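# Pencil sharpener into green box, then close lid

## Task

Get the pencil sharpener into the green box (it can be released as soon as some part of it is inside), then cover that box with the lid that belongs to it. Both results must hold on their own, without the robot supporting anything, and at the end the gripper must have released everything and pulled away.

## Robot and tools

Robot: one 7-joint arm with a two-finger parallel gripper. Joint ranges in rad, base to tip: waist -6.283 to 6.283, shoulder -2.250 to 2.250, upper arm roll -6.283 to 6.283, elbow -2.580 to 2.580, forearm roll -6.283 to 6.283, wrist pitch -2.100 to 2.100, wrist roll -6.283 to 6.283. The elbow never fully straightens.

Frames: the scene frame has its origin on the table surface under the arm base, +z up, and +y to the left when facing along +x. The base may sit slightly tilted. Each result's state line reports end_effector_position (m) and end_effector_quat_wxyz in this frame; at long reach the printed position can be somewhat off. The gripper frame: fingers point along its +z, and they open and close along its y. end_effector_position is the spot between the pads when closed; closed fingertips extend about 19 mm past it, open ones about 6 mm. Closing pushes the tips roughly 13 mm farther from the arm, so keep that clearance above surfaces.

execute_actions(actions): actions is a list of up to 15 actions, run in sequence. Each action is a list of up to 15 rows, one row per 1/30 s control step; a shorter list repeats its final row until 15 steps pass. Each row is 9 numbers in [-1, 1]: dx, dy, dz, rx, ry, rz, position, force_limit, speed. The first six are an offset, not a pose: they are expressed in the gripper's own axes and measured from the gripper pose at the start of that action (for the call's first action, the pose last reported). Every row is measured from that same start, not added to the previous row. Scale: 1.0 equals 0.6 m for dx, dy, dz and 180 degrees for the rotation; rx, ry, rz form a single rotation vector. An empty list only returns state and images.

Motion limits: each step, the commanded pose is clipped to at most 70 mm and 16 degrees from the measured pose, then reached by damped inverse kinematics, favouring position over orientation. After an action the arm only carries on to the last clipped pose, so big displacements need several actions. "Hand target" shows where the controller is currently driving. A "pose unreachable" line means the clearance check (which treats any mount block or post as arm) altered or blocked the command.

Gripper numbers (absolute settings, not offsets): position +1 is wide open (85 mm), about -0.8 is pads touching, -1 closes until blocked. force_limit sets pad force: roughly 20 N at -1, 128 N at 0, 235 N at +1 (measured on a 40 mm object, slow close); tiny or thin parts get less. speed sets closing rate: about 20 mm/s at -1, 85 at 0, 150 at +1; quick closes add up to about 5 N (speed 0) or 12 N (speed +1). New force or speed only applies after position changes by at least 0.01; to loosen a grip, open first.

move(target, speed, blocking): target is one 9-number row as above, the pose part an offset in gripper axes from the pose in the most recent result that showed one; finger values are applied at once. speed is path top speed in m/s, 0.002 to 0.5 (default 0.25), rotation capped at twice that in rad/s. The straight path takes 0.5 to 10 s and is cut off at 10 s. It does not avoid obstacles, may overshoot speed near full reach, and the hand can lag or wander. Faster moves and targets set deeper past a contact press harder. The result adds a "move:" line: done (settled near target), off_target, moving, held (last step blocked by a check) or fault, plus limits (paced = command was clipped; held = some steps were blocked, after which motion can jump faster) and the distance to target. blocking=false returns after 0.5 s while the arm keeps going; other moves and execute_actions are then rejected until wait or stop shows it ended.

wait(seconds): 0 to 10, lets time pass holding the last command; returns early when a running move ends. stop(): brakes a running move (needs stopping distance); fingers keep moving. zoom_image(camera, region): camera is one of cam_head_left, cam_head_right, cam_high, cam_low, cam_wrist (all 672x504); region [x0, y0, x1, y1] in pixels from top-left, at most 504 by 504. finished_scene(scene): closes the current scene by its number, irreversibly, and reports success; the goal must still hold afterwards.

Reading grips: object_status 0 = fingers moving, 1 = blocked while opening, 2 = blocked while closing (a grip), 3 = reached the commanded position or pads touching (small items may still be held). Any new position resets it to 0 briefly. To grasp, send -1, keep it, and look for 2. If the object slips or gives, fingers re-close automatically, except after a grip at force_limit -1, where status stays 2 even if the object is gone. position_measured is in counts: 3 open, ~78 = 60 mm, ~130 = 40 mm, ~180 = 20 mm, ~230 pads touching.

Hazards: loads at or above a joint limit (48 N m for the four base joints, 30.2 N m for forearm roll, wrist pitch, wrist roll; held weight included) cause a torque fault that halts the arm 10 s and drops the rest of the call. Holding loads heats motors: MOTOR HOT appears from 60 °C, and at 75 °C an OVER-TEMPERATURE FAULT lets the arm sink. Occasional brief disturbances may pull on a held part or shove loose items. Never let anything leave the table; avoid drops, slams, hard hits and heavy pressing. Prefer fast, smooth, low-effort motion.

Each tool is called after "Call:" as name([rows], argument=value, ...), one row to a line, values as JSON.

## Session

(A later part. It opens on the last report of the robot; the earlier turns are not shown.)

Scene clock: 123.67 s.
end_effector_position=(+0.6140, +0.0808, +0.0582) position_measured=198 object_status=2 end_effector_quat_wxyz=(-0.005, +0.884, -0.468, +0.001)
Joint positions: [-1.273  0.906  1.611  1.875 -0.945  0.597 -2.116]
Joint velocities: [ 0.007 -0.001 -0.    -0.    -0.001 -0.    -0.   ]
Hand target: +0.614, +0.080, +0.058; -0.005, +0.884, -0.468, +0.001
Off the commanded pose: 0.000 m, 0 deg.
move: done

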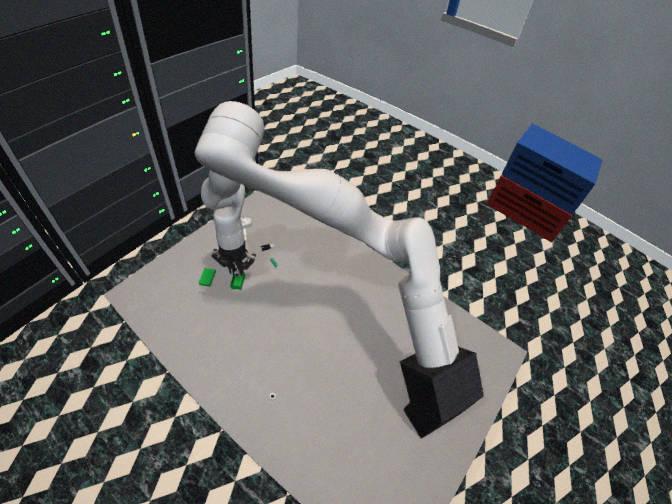

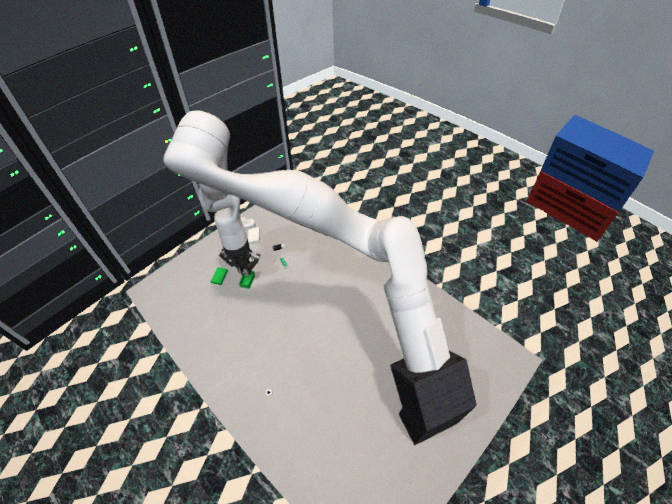

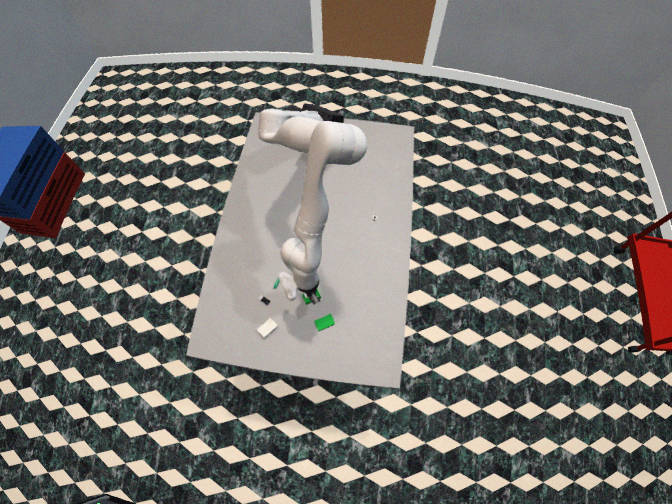

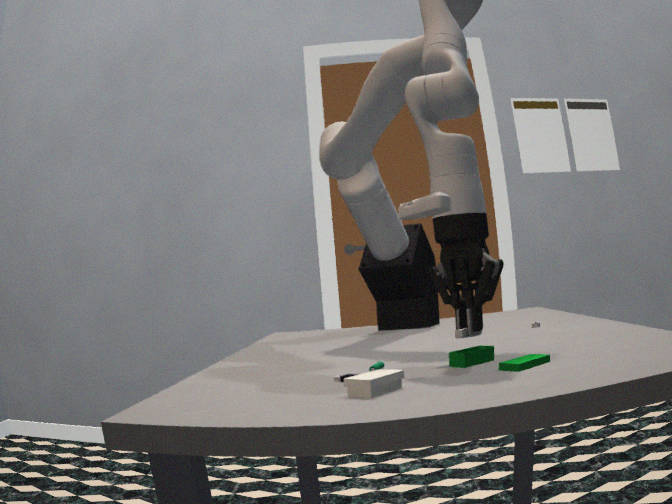

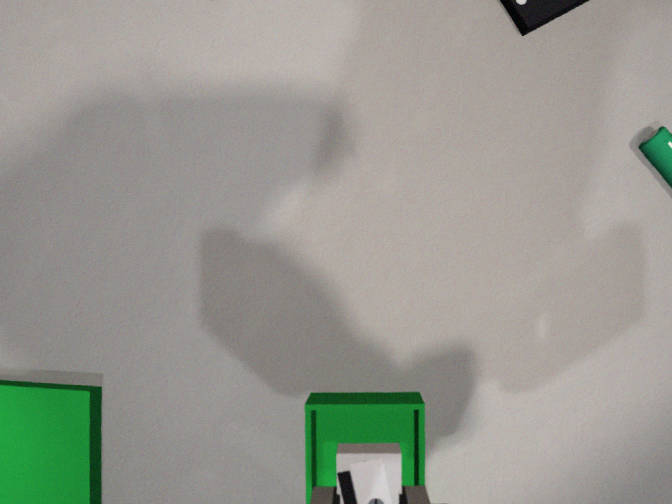

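Call:
move(target=[-0.012,-0.002,0.042,0,0,0,-1,-0.5,0], speed=0.04)

Call:
execute_actions([
  [[0,0,0,0,0,0,-0.3,0,-1]],
  [[0,0,0,0,0,0,-0.3,0,-1]],
])

Call:
move(target=[0,0,-0.12,0,0,0,1,0,0], speed=0.1)

Scene clock: 128.97 s.
end_effector_position=(+0.6110, +0.0879, +0.0332) position_measured=198 object_status=2 end_effector_quat_wxyz=(-0.005, +0.884, -0.468, +0.001)
Joint positions: [-1.218  0.923  1.535  1.869 -0.991  0.546 -2.095]
Joint velocities: [ 0.005  0.001  0.001 -0.001 -0.001 -0.002 -0.   ]
Hand target: +0.611, +0.088, +0.033; -0.005, +0.884, -0.468, +0.001
Off the commanded pose: 0.000 m, 0 deg.
move: done

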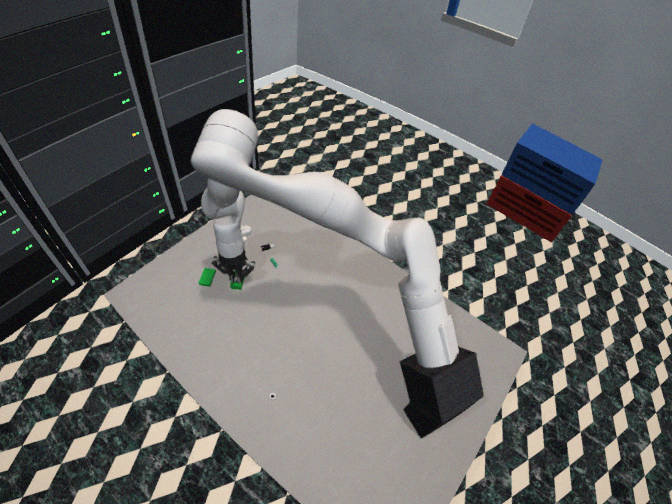

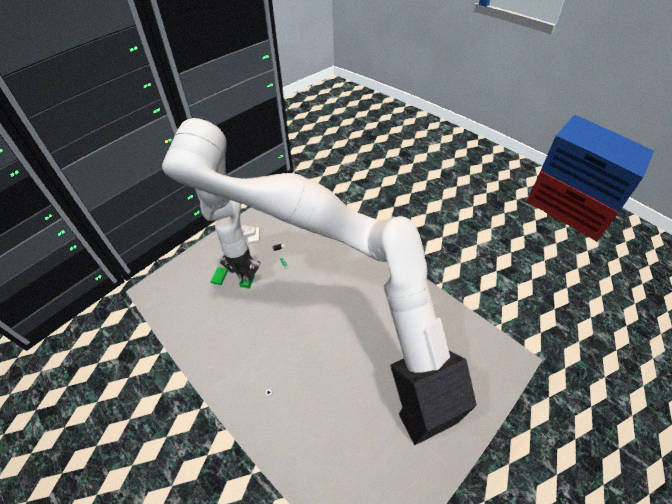

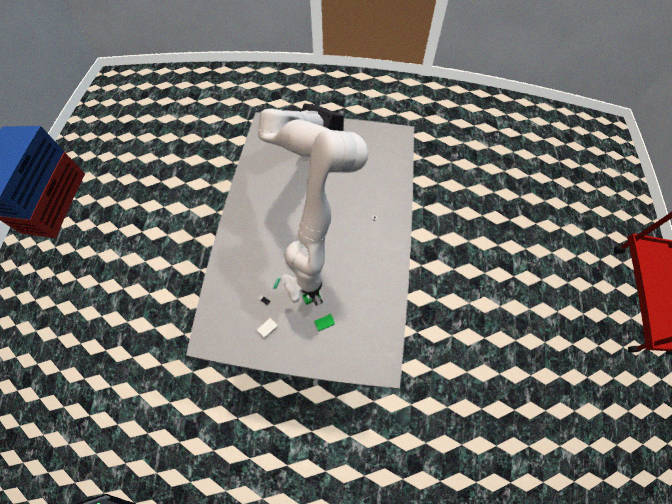

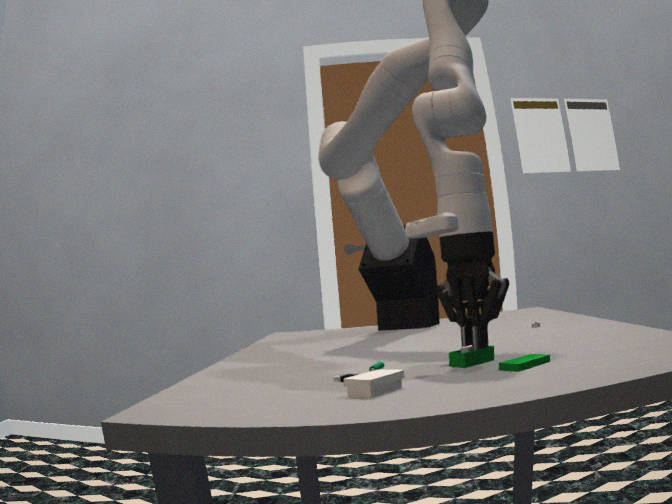

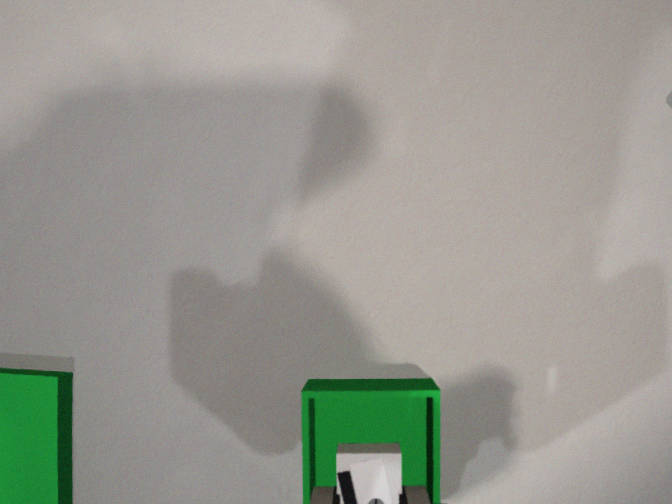

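Scene clock: 129.97 s.
end_effector_position=(+0.6110, +0.0879, +0.0332) position_measured=186 object_status=1 end_effector_quat_wxyz=(-0.005, +0.884, -0.468, +0.001)
Joint positions: [-1.218  0.923  1.535  1.869 -0.991  0.546 -2.095]
Joint velocities: [-0.    -0.    -0.     0.     0.     0.    -0.002]
Hand target: +0.611, +0.088, +0.033; -0.005, +0.884, -0.468, +0.001
Off the commanded pose: 0.000 m, 0 deg.

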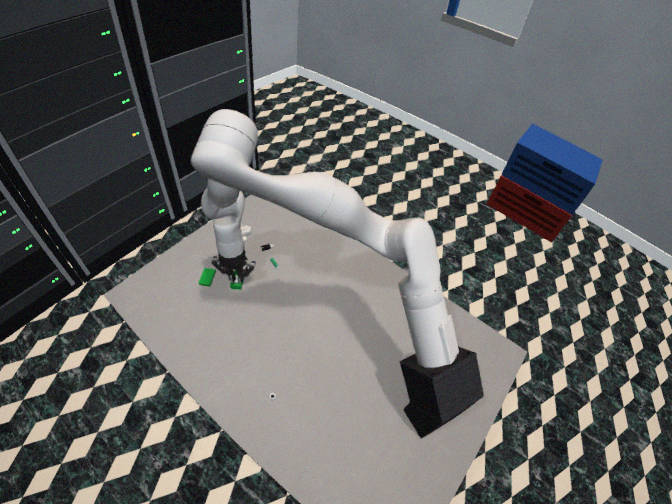

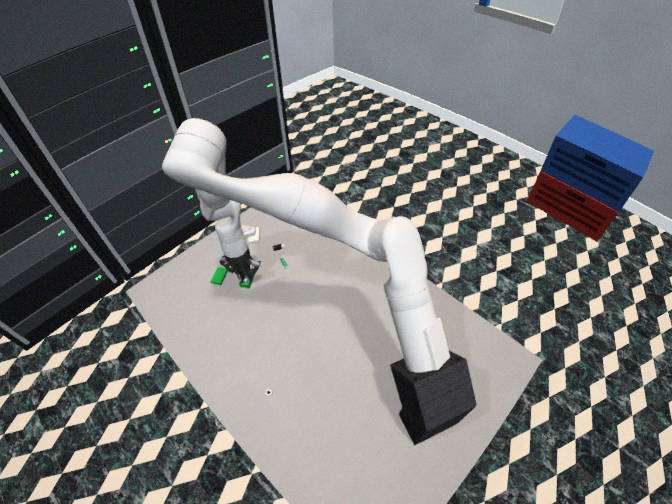

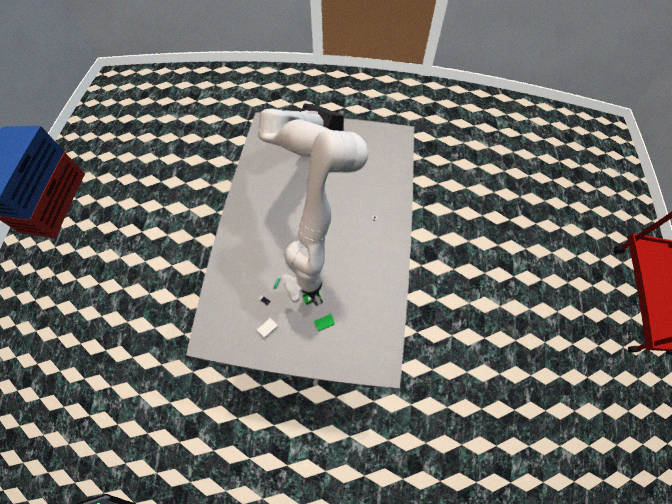

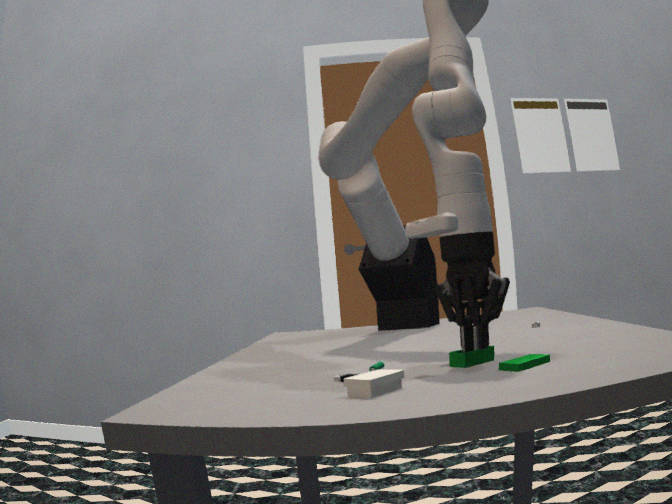

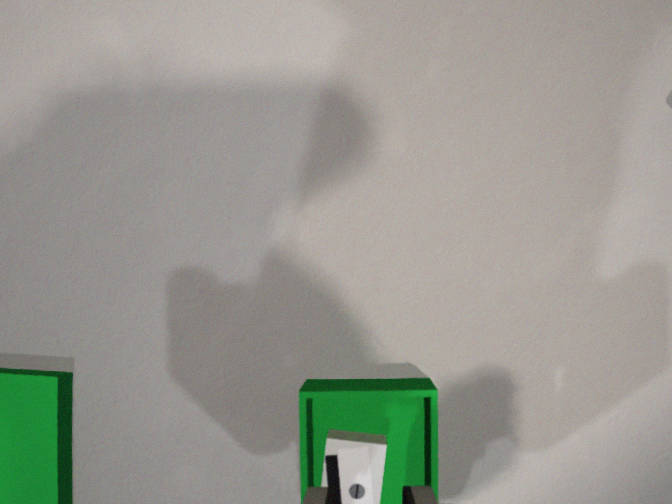

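Scene clock: 131.10 s.
end_effector_position=(+0.6108, +0.0872, +0.1052) position_measured=186 object_status=1 end_effector_quat_wxyz=(-0.006, +0.884, -0.468, +0.001)
Joint positions: [-1.398  0.915  1.741  1.877 -0.868  0.696 -2.19 ]
Joint velocities: [-0.004  0.003  0.     0.     0.001  0.001  0.003]
Hand target: +0.611, +0.087, +0.105; -0.006, +0.884, -0.468, +0.001
Off the commanded pose: 0.000 m, 0 deg.
move: done

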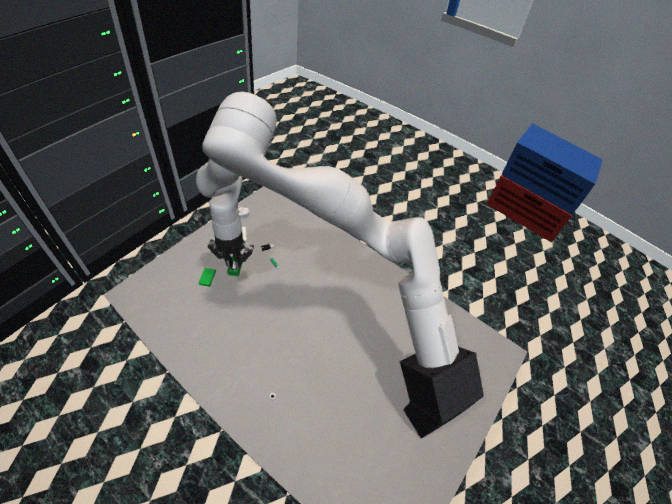

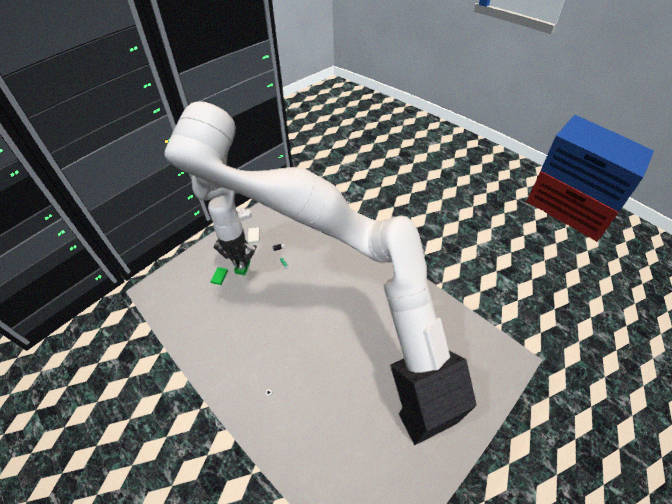

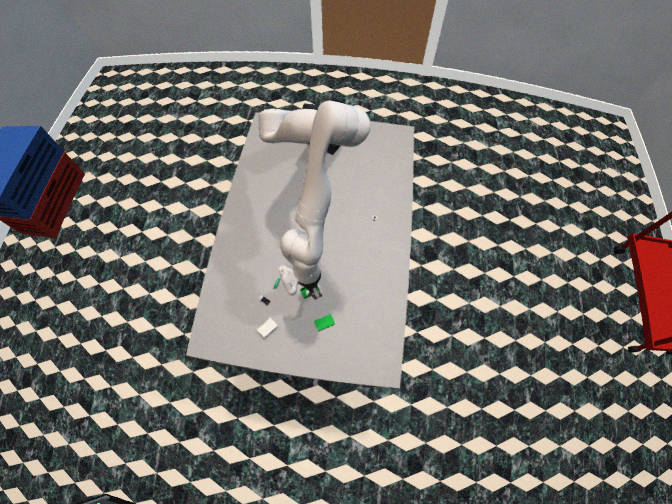

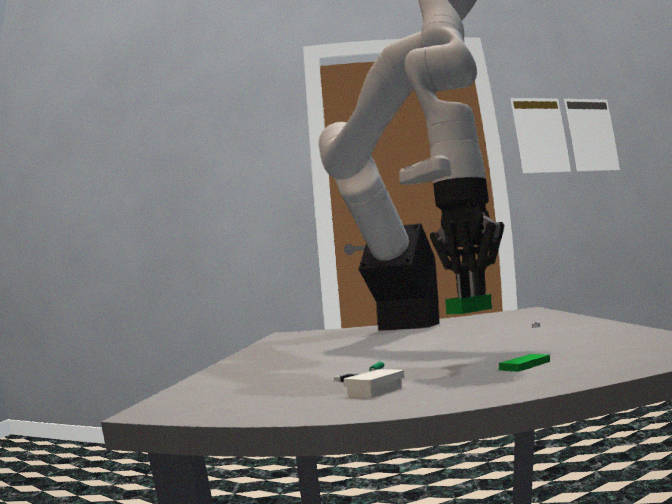

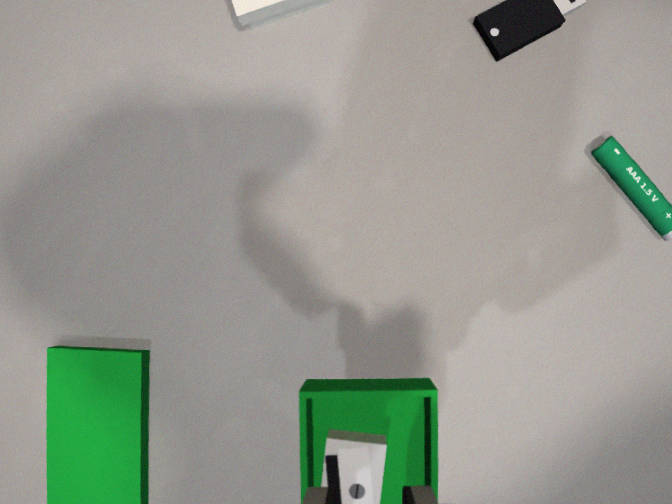

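Call:
move(target=[0,0,0.119,0,0,0,-0.3,0,-1], speed=0.05)

Call:
execute_actions([
  [[0,0,0,0,0,0,-0.5,-1,-1]],
  [[0,0,0,0,0,0,-0.5,-1,-1]],
])

Call:
move(target=[0,0,-0.12,0,0,0,-0.5,-1,-1], speed=0.08)

Scene clock: 136.70 s.
end_effector_position=(+0.6110, +0.0879, +0.0338) position_measured=186 object_status=1 end_effector_quat_wxyz=(-0.005, +0.884, -0.468, +0.001)
Joint positions: [-1.22   0.921  1.535  1.87  -0.987  0.545 -2.099]
Joint velocities: [ 0.006 -0.    -0.001 -0.    -0.001 -0.001  0.   ]
Hand target: +0.611, +0.088, +0.034; -0.005, +0.884, -0.468, +0.001
Off the commanded pose: 0.000 m, 0 deg.
move: done

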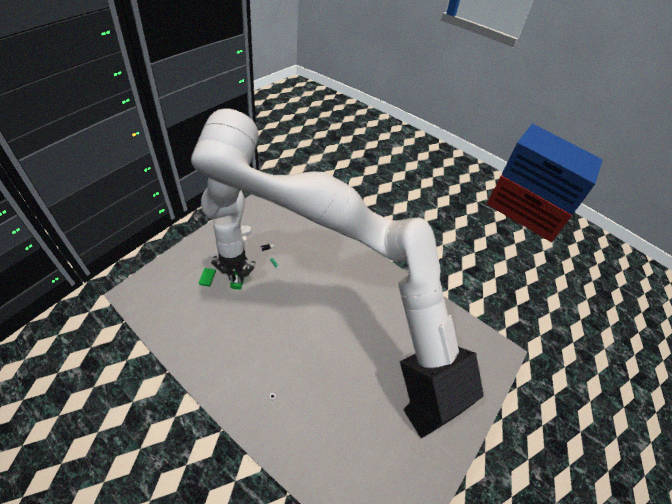

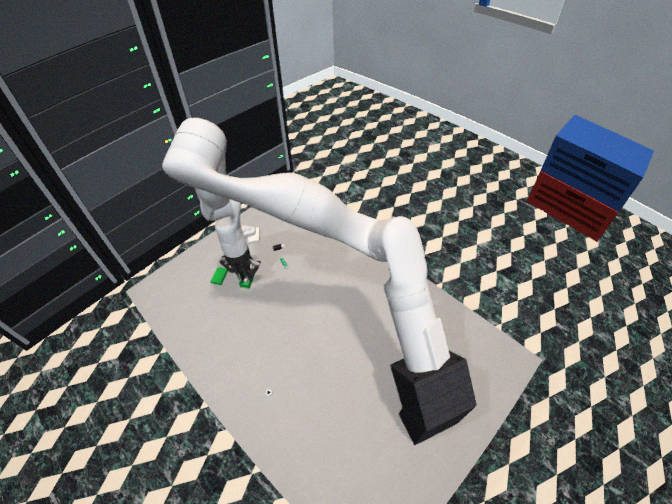

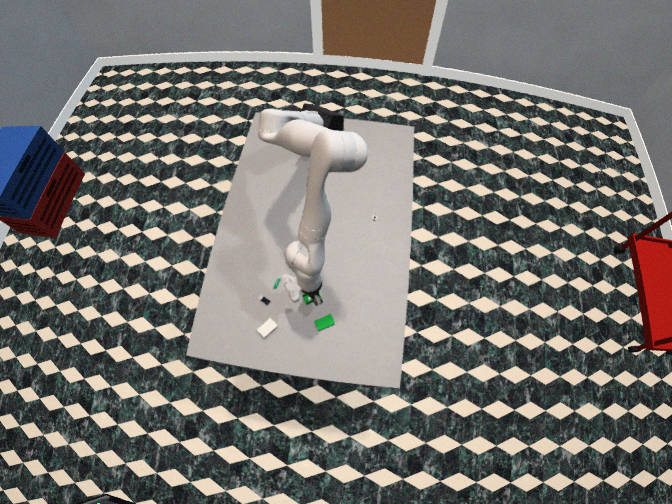

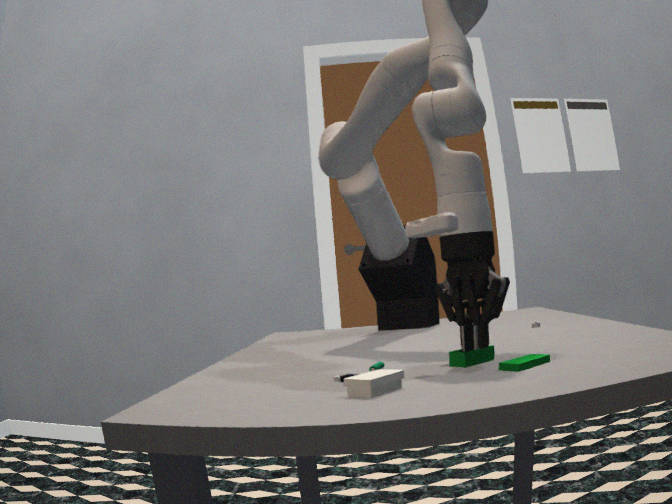

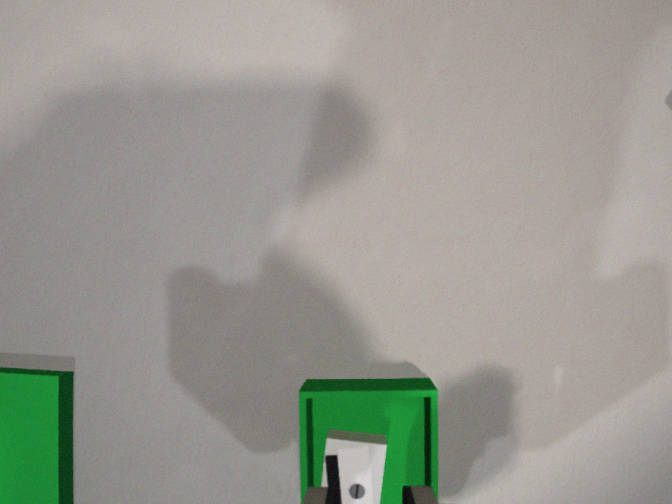

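Scene clock: 137.70 s.
end_effector_position=(+0.6110, +0.0879, +0.0338) position_measured=192 object_status=3 end_effector_quat_wxyz=(-0.005, +0.884, -0.468, +0.001)
Joint positions: [-1.22   0.921  1.535  1.87  -0.987  0.545 -2.099]
Joint velocities: [ 0.    -0.001 -0.     0.     0.    -0.001  0.   ]
Hand target: +0.611, +0.088, +0.034; -0.005, +0.884, -0.468, +0.001
Off the commanded pose: 0.000 m, 0 deg.

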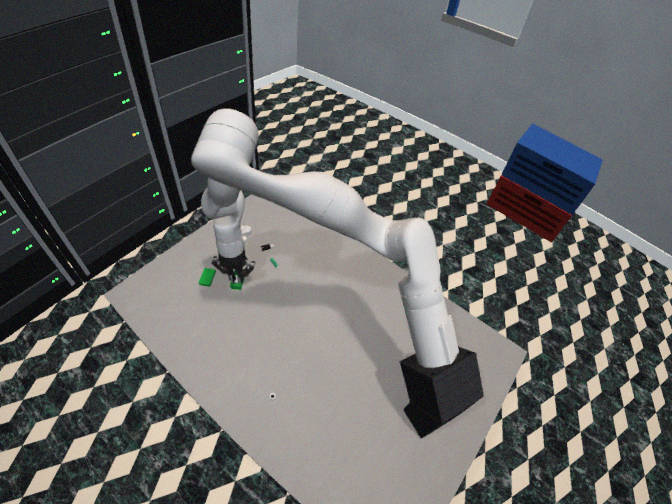

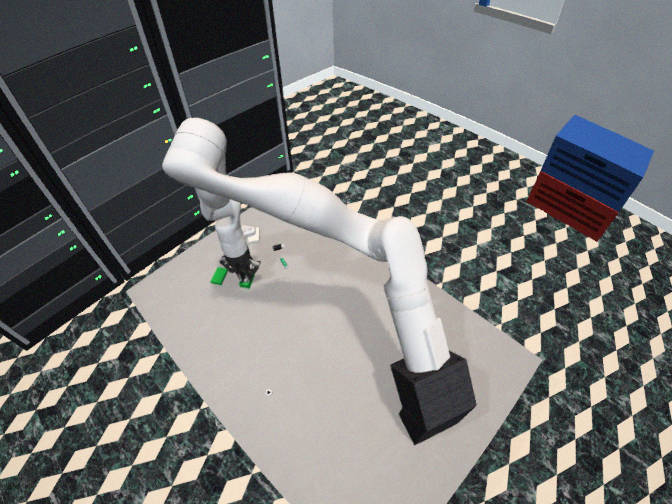

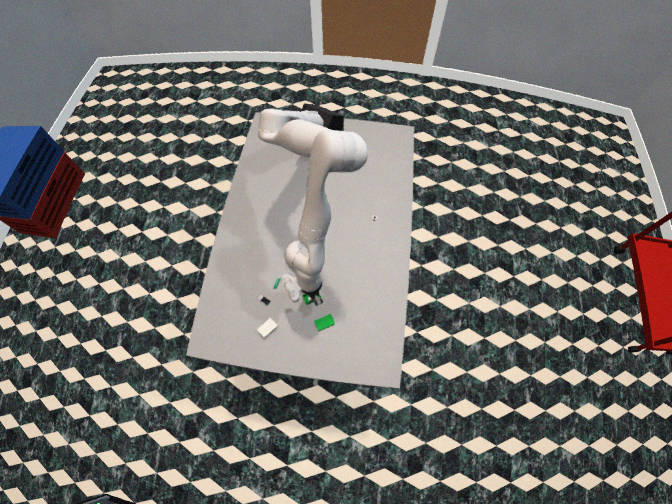

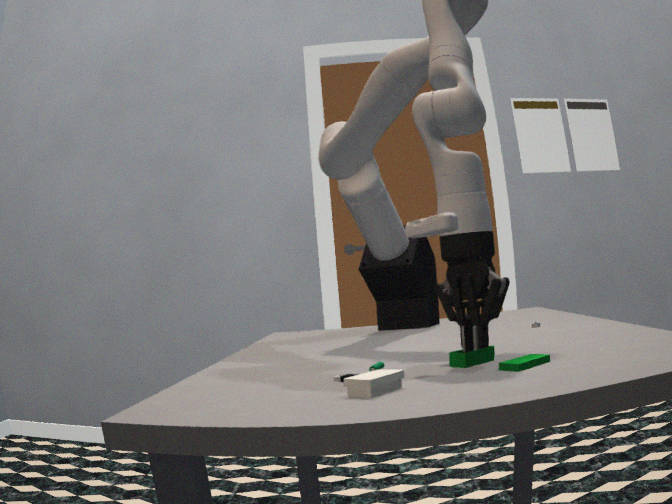

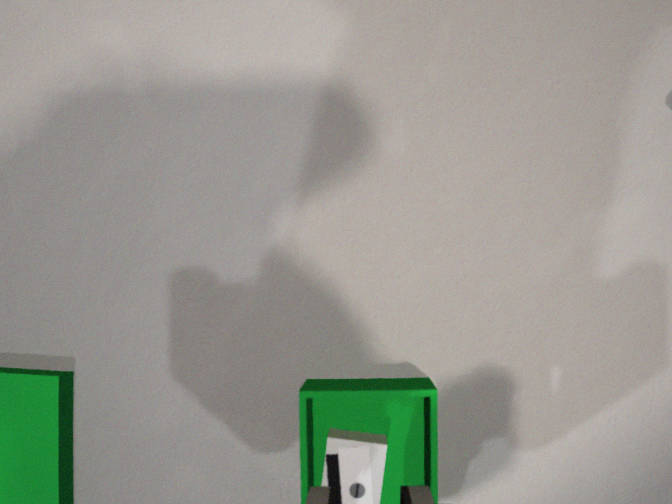

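Scene clock: 138.93 s.
end_effector_position=(+0.6108, +0.0872, +0.1057) position_measured=192 object_status=3 end_effector_quat_wxyz=(-0.006, +0.884, -0.468, +0.001)
Joint positions: [-1.399  0.913  1.741  1.877 -0.865  0.696 -2.193]
Joint velocities: [-0.006  0.002  0.    -0.001 -0.     0.003 -0.001]
Hand target: +0.611, +0.087, +0.106; -0.006, +0.884, -0.468, +0.001
Off the commanded pose: 0.000 m, 0 deg.
move: done

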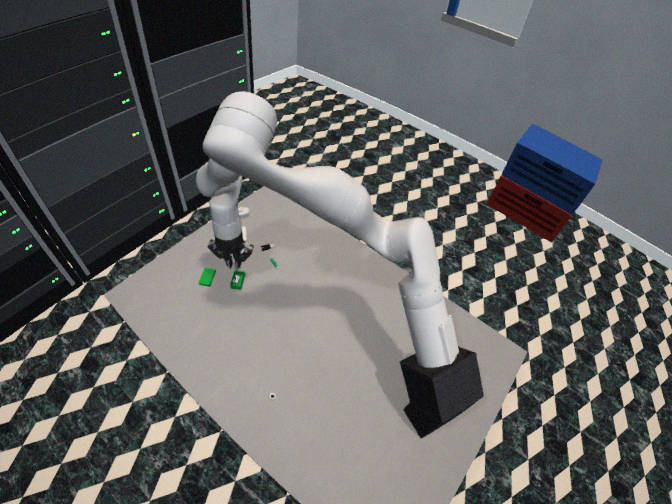

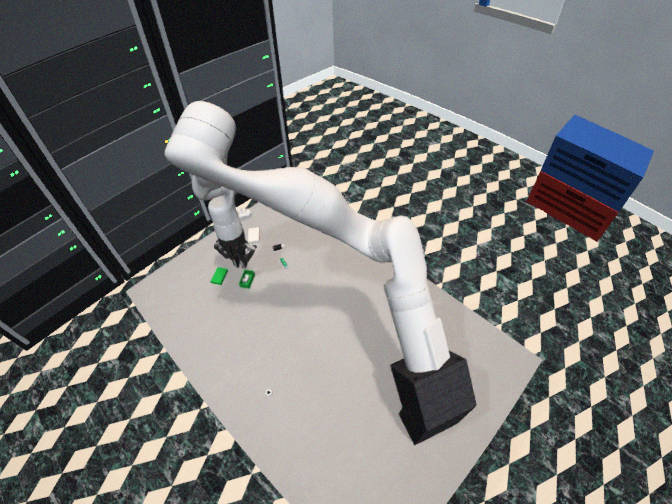

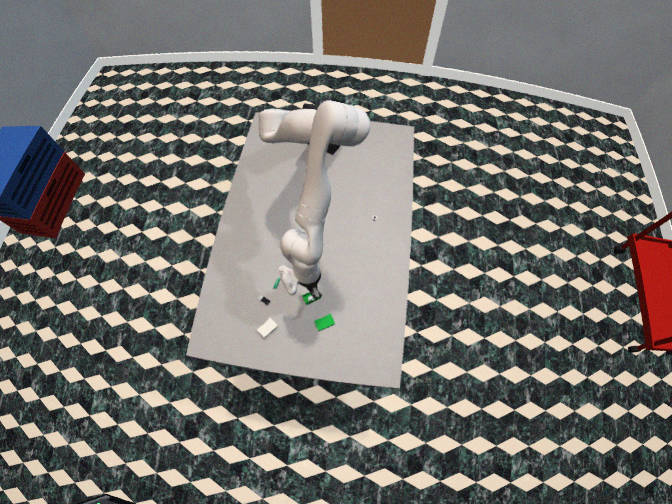

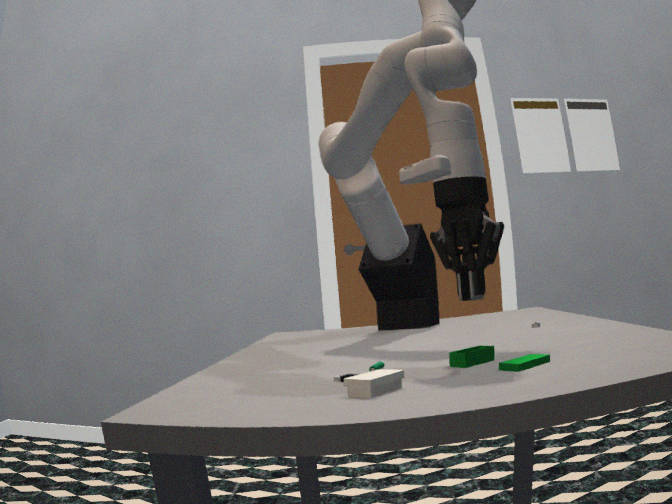

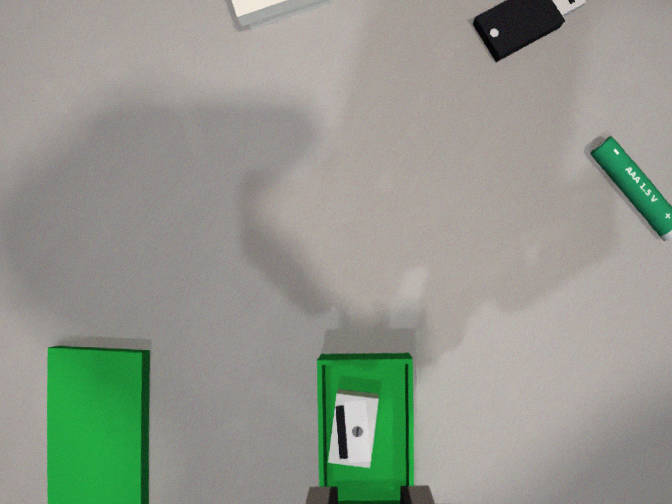

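Call:
move(target=[0,-0.173,0.08,0,0,0,1,0,0], speed=0.12)

Scene clock: 146.73 s.
end_effector_position=(+0.6964, +0.1469, +0.0588) position_measured=3 object_status=3 end_effector_quat_wxyz=(-0.006, +0.884, -0.468, +0.000)
Joint positions: [-1.147  1.023  1.622  1.488 -0.868  0.853 -2.366]
Joint velocities: [ 0.009  0.001 -0.001 -0.003  0.003  0.002 -0.004]
Hand target: +0.696, +0.147, +0.059; -0.006, +0.884, -0.468, +0.000
Off the commanded pose: 0.001 m, 0 deg.
move: done

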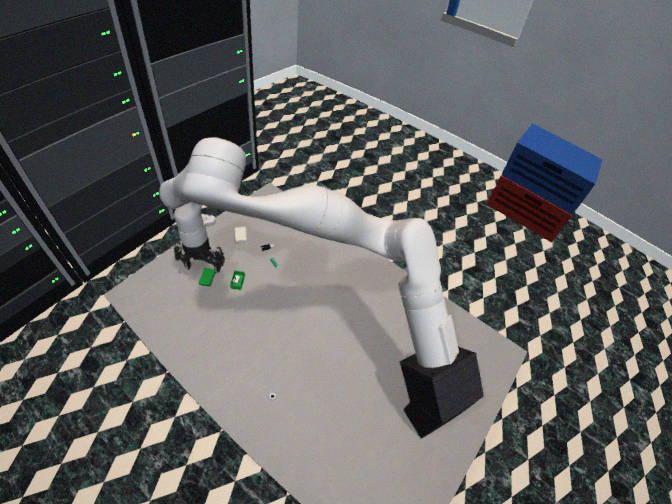

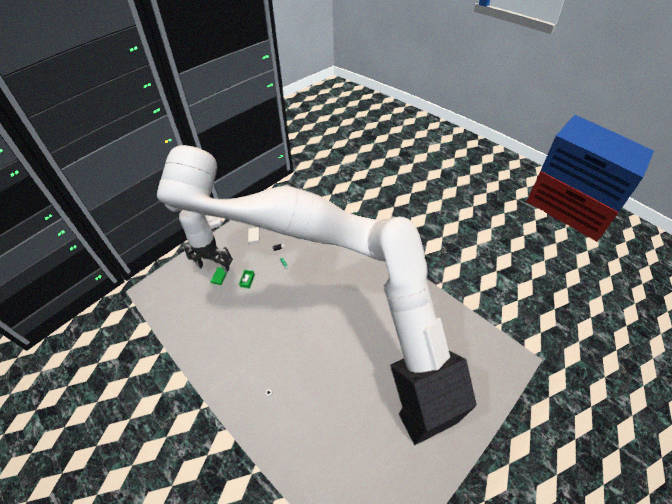

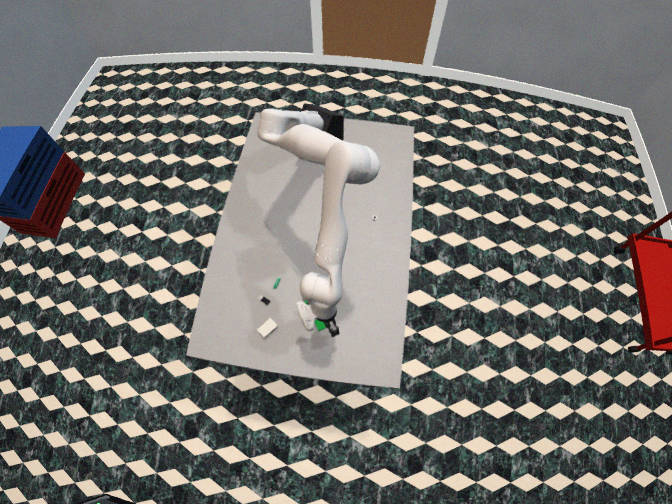

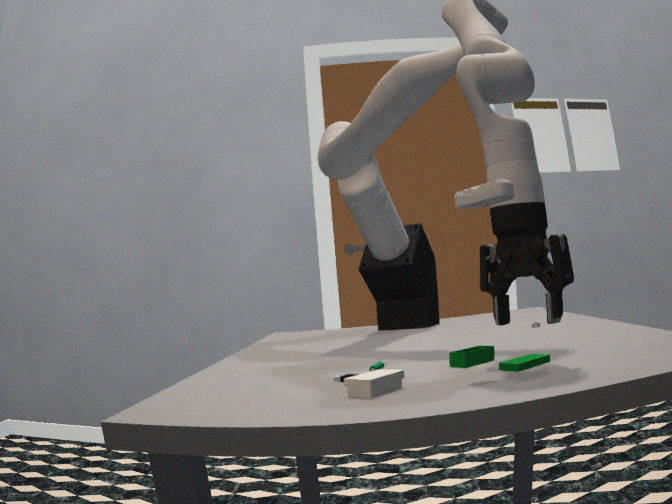

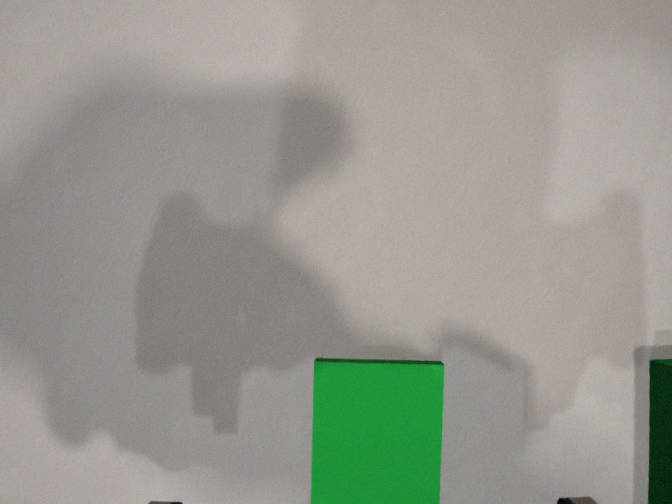

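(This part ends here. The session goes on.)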